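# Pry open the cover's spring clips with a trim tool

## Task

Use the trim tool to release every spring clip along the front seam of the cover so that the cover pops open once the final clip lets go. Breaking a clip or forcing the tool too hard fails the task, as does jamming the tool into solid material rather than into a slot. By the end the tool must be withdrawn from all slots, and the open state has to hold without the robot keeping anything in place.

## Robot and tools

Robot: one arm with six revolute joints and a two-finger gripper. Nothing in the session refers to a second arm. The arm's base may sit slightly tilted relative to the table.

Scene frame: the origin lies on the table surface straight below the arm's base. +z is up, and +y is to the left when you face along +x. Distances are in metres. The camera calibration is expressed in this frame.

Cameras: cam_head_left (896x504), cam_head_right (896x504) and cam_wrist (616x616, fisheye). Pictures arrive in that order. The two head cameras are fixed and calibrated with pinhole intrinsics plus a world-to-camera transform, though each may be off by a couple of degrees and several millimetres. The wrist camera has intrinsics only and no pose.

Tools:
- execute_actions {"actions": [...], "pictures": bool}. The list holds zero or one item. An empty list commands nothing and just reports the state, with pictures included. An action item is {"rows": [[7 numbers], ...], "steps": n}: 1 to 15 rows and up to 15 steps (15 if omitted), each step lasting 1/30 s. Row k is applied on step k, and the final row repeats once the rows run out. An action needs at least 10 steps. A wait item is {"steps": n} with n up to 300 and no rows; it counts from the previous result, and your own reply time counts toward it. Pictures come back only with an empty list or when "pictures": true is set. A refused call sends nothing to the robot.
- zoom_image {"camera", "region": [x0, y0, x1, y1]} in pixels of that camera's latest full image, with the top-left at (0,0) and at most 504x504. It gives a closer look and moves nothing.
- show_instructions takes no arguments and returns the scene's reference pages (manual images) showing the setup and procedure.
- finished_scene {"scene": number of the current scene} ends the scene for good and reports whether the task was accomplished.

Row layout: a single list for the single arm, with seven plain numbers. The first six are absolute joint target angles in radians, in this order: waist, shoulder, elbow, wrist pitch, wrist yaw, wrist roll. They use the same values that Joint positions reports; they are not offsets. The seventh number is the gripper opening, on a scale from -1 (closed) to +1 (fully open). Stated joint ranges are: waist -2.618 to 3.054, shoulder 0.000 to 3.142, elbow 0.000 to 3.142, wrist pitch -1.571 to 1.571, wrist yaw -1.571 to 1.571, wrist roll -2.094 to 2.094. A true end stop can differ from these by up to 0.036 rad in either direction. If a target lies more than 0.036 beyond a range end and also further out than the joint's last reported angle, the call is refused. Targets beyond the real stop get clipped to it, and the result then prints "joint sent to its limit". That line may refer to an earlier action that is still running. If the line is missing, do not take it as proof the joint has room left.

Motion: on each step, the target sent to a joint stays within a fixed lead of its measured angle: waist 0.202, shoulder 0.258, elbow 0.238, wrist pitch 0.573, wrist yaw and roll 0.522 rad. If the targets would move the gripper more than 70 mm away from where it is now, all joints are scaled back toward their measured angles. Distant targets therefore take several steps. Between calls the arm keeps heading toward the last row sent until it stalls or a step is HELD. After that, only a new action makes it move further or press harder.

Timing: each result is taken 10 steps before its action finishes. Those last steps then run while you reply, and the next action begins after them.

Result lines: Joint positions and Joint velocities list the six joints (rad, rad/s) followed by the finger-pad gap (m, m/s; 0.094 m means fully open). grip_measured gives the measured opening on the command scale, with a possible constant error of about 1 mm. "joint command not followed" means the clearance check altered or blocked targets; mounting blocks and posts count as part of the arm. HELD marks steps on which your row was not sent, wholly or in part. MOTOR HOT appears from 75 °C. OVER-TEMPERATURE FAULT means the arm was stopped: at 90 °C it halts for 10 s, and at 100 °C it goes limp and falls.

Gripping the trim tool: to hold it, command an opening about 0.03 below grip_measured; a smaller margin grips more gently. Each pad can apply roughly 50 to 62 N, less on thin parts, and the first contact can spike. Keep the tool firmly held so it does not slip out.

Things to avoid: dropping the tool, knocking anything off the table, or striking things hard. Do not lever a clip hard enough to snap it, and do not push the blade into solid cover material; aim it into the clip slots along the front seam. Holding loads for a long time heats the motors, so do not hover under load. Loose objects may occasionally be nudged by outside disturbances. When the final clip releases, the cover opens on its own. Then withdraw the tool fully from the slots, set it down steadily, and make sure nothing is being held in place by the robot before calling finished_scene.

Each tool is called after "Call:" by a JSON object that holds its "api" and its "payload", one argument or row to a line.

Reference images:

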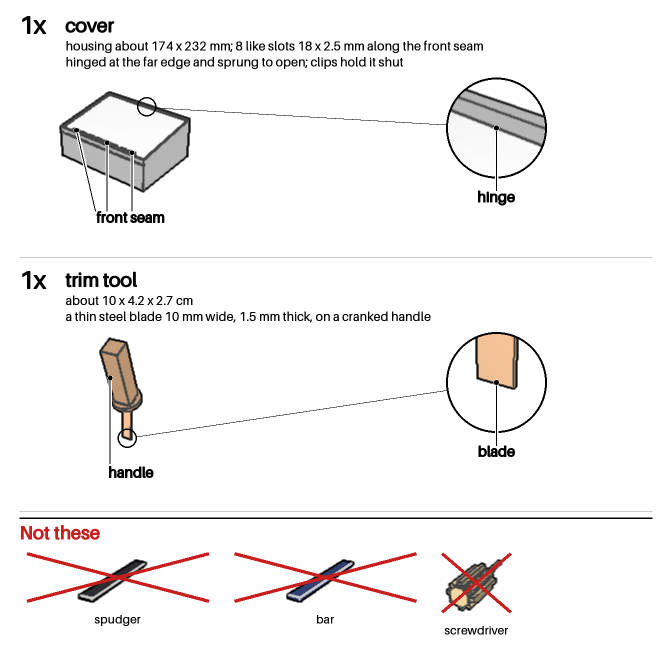

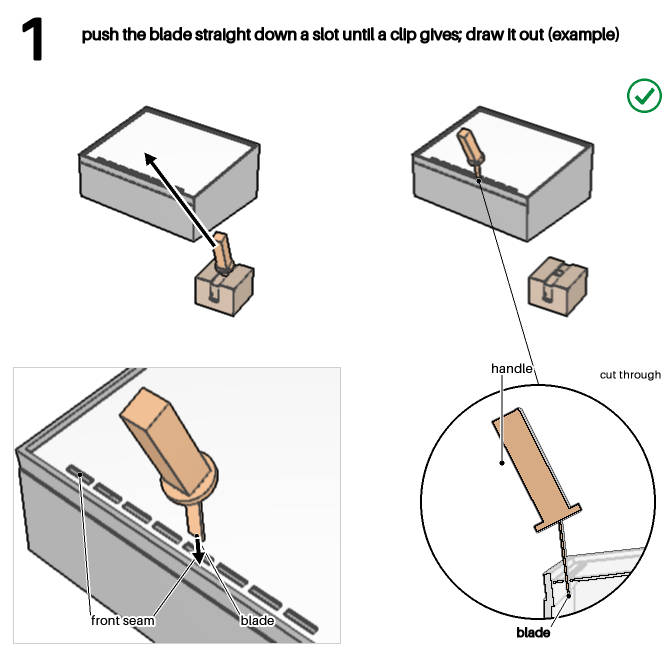

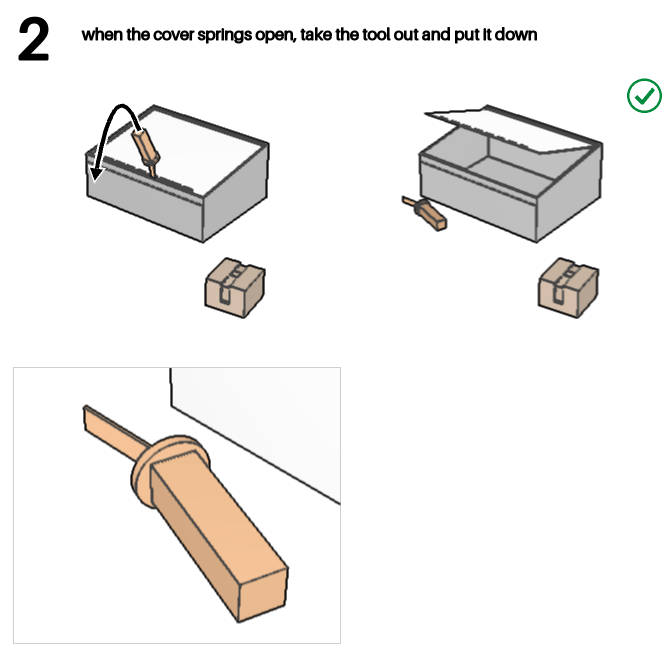

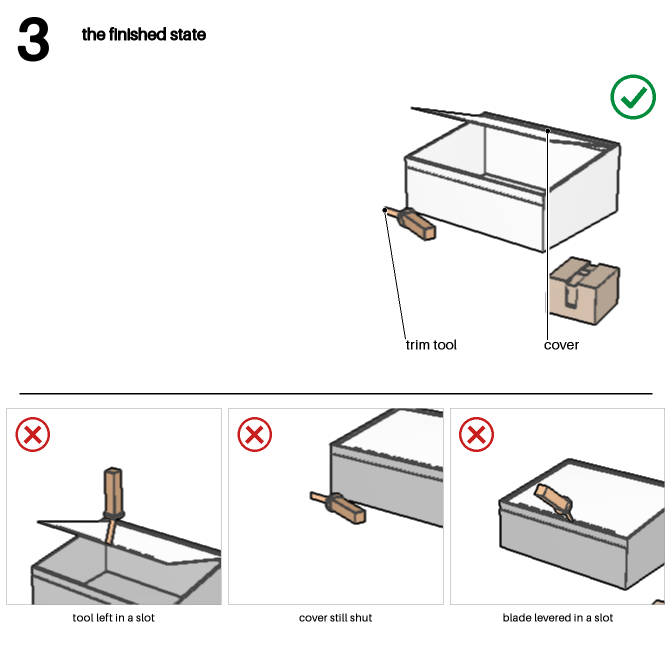

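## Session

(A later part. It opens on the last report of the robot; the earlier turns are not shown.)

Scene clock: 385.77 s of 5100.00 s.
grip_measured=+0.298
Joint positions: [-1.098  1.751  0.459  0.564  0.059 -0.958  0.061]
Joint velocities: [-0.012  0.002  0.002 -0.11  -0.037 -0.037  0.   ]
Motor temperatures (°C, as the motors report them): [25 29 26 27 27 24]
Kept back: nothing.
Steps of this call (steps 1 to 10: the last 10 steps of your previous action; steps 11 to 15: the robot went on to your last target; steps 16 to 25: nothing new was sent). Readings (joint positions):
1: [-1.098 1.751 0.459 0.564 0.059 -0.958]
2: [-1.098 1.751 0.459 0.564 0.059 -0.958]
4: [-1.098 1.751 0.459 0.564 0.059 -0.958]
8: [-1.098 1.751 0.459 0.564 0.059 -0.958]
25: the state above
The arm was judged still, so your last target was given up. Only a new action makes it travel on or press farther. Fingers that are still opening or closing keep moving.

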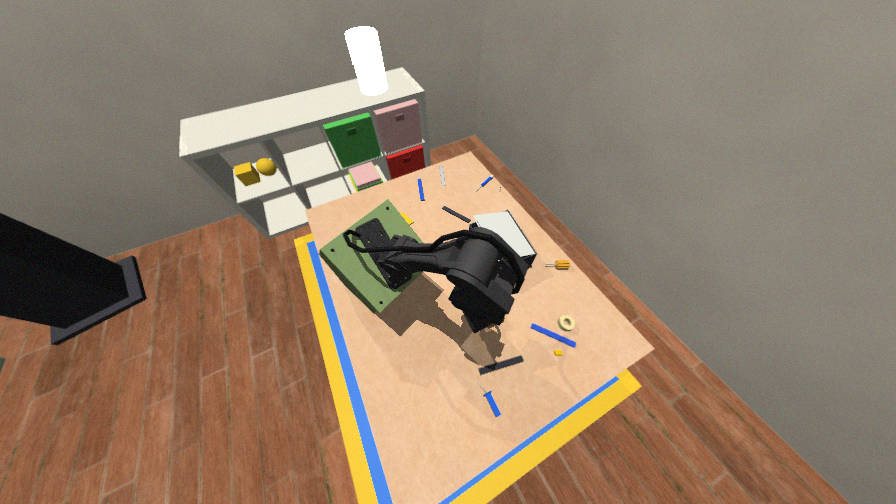

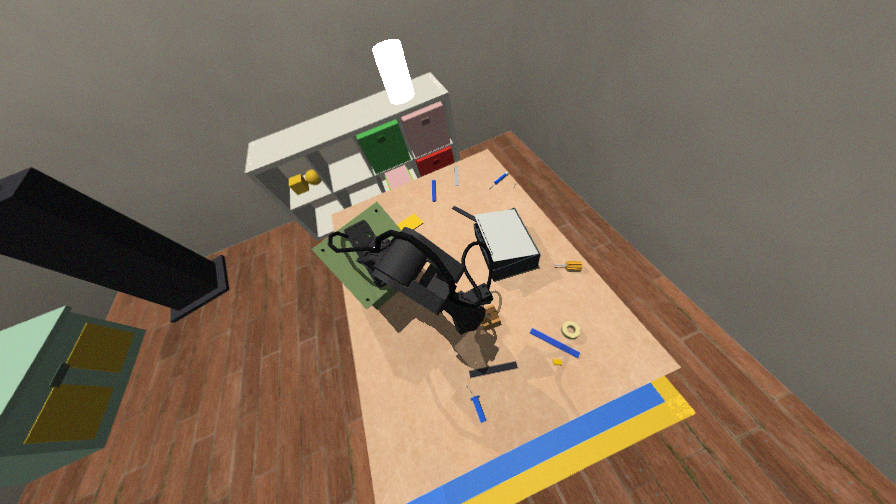

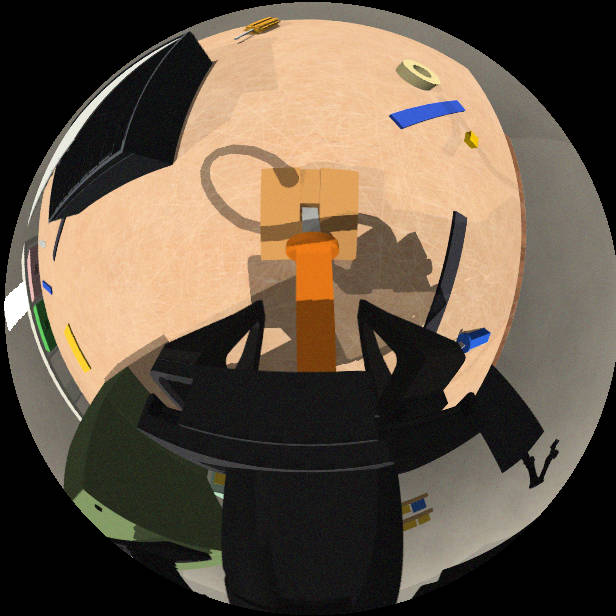

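Call:
{"api": "execute_actions", "payload": {
  "actions": [
    {"rows": [[-1.098,1.72,0.459,0.53,0.06,-0.958,0.3],[-1.098,1.69,0.459,0.49,0.06,-0.958,0.3],[-1.098,1.66,0.459,0.45,0.06,-0.958,0.3],[-1.098,1.63,0.459,0.41,0.06,-0.958,0.3],[-1.098,1.60,0.459,0.37,0.06,-0.958,0.3],[-1.098,1.57,0.459,0.33,0.06,-0.958,0.3],[-1.098,1.54,0.459,0.29,0.06,-0.958,0.3],[-1.098,1.50,0.459,0.25,0.06,-0.958,0.3]], "steps": 15}
  ]
}}

Call:
{"api": "execute_actions", "payload": {
  "actions": [
    {"steps": 30}
  ],
  "pictures": true
}}

Scene clock: 387.53 s of 5100.00 s.
grip_measured=+0.298
Joint positions: [-1.098  1.67   0.459  0.483  0.059 -0.958  0.061]
Joint velocities: [-0.002 -0.877 -0.002 -0.711  0.007 -0.022  0.001]
Motor temperatures (°C, as the motors report them): [25 29 26 27 27 24]
Steps of this call (steps 1 to 48: nothing new was sent; steps 49 to 53: the first 5 steps of this action). Readings (joint positions):
49: [-1.098 1.749 0.459 0.561 0.059 -0.958]
50: [-1.098 1.740 0.459 0.550 0.059 -0.958]
52: [-1.098 1.699 0.459 0.508 0.059 -0.958]
53: the state above

Scene clock: 388.53 s of 5100.00 s.
grip_measured=+0.298
Joint positions: [-1.098  1.504  0.459  0.27   0.059 -0.958  0.061]
Joint velocities: [ 0.017 -0.017 -0.007  0.022 -0.037 -0.007 -0.001]
Motor temperatures (°C, as the motors report them): [25 29 26 27 27 24]
Kept back: nothing.
Steps of this call (steps 1 to 10: the last 10 steps of your previous action; steps 11 to 30: the robot went on to your last target). Readings (joint positions):
1: [-1.098 1.638 0.459 0.458 0.059 -0.958]
2: [-1.098 1.605 0.459 0.431 0.059 -0.958]
4: [-1.098 1.540 0.459 0.376 0.059 -0.958]
8: [-1.098 1.504 0.459 0.327 0.059 -0.958]
30: the state above
The arm was judged still, so your last target was given up. Only a new action makes it travel on or press farther. Fingers that are still opening or closing keep moving.

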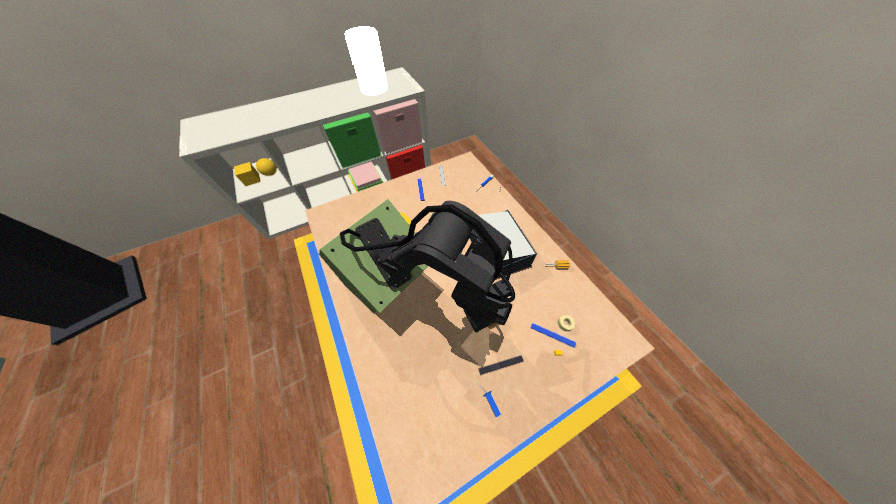

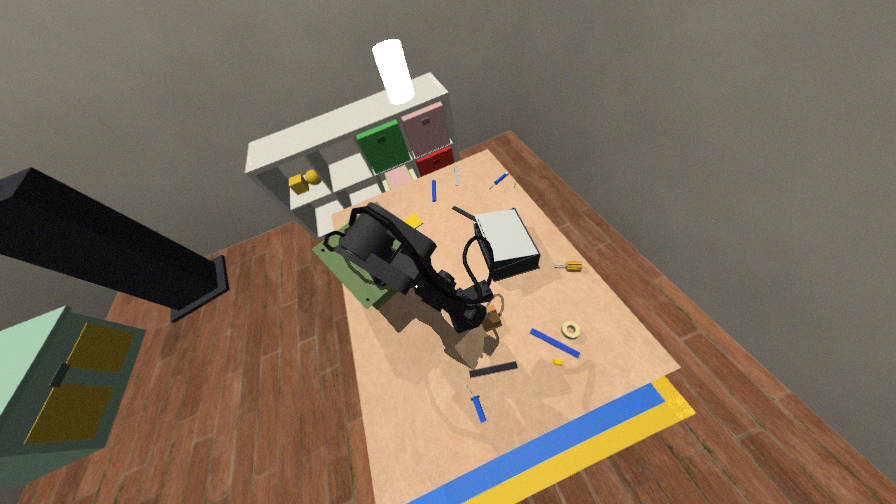

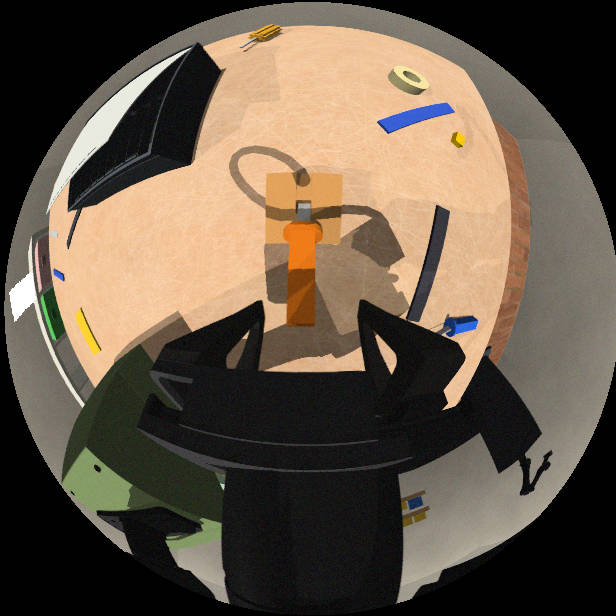

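Tool rests in the stand, cover is open.

Call:
{"api": "finished_scene", "payload": {
  "scene": 1
}}

The scene is finished: the task was done.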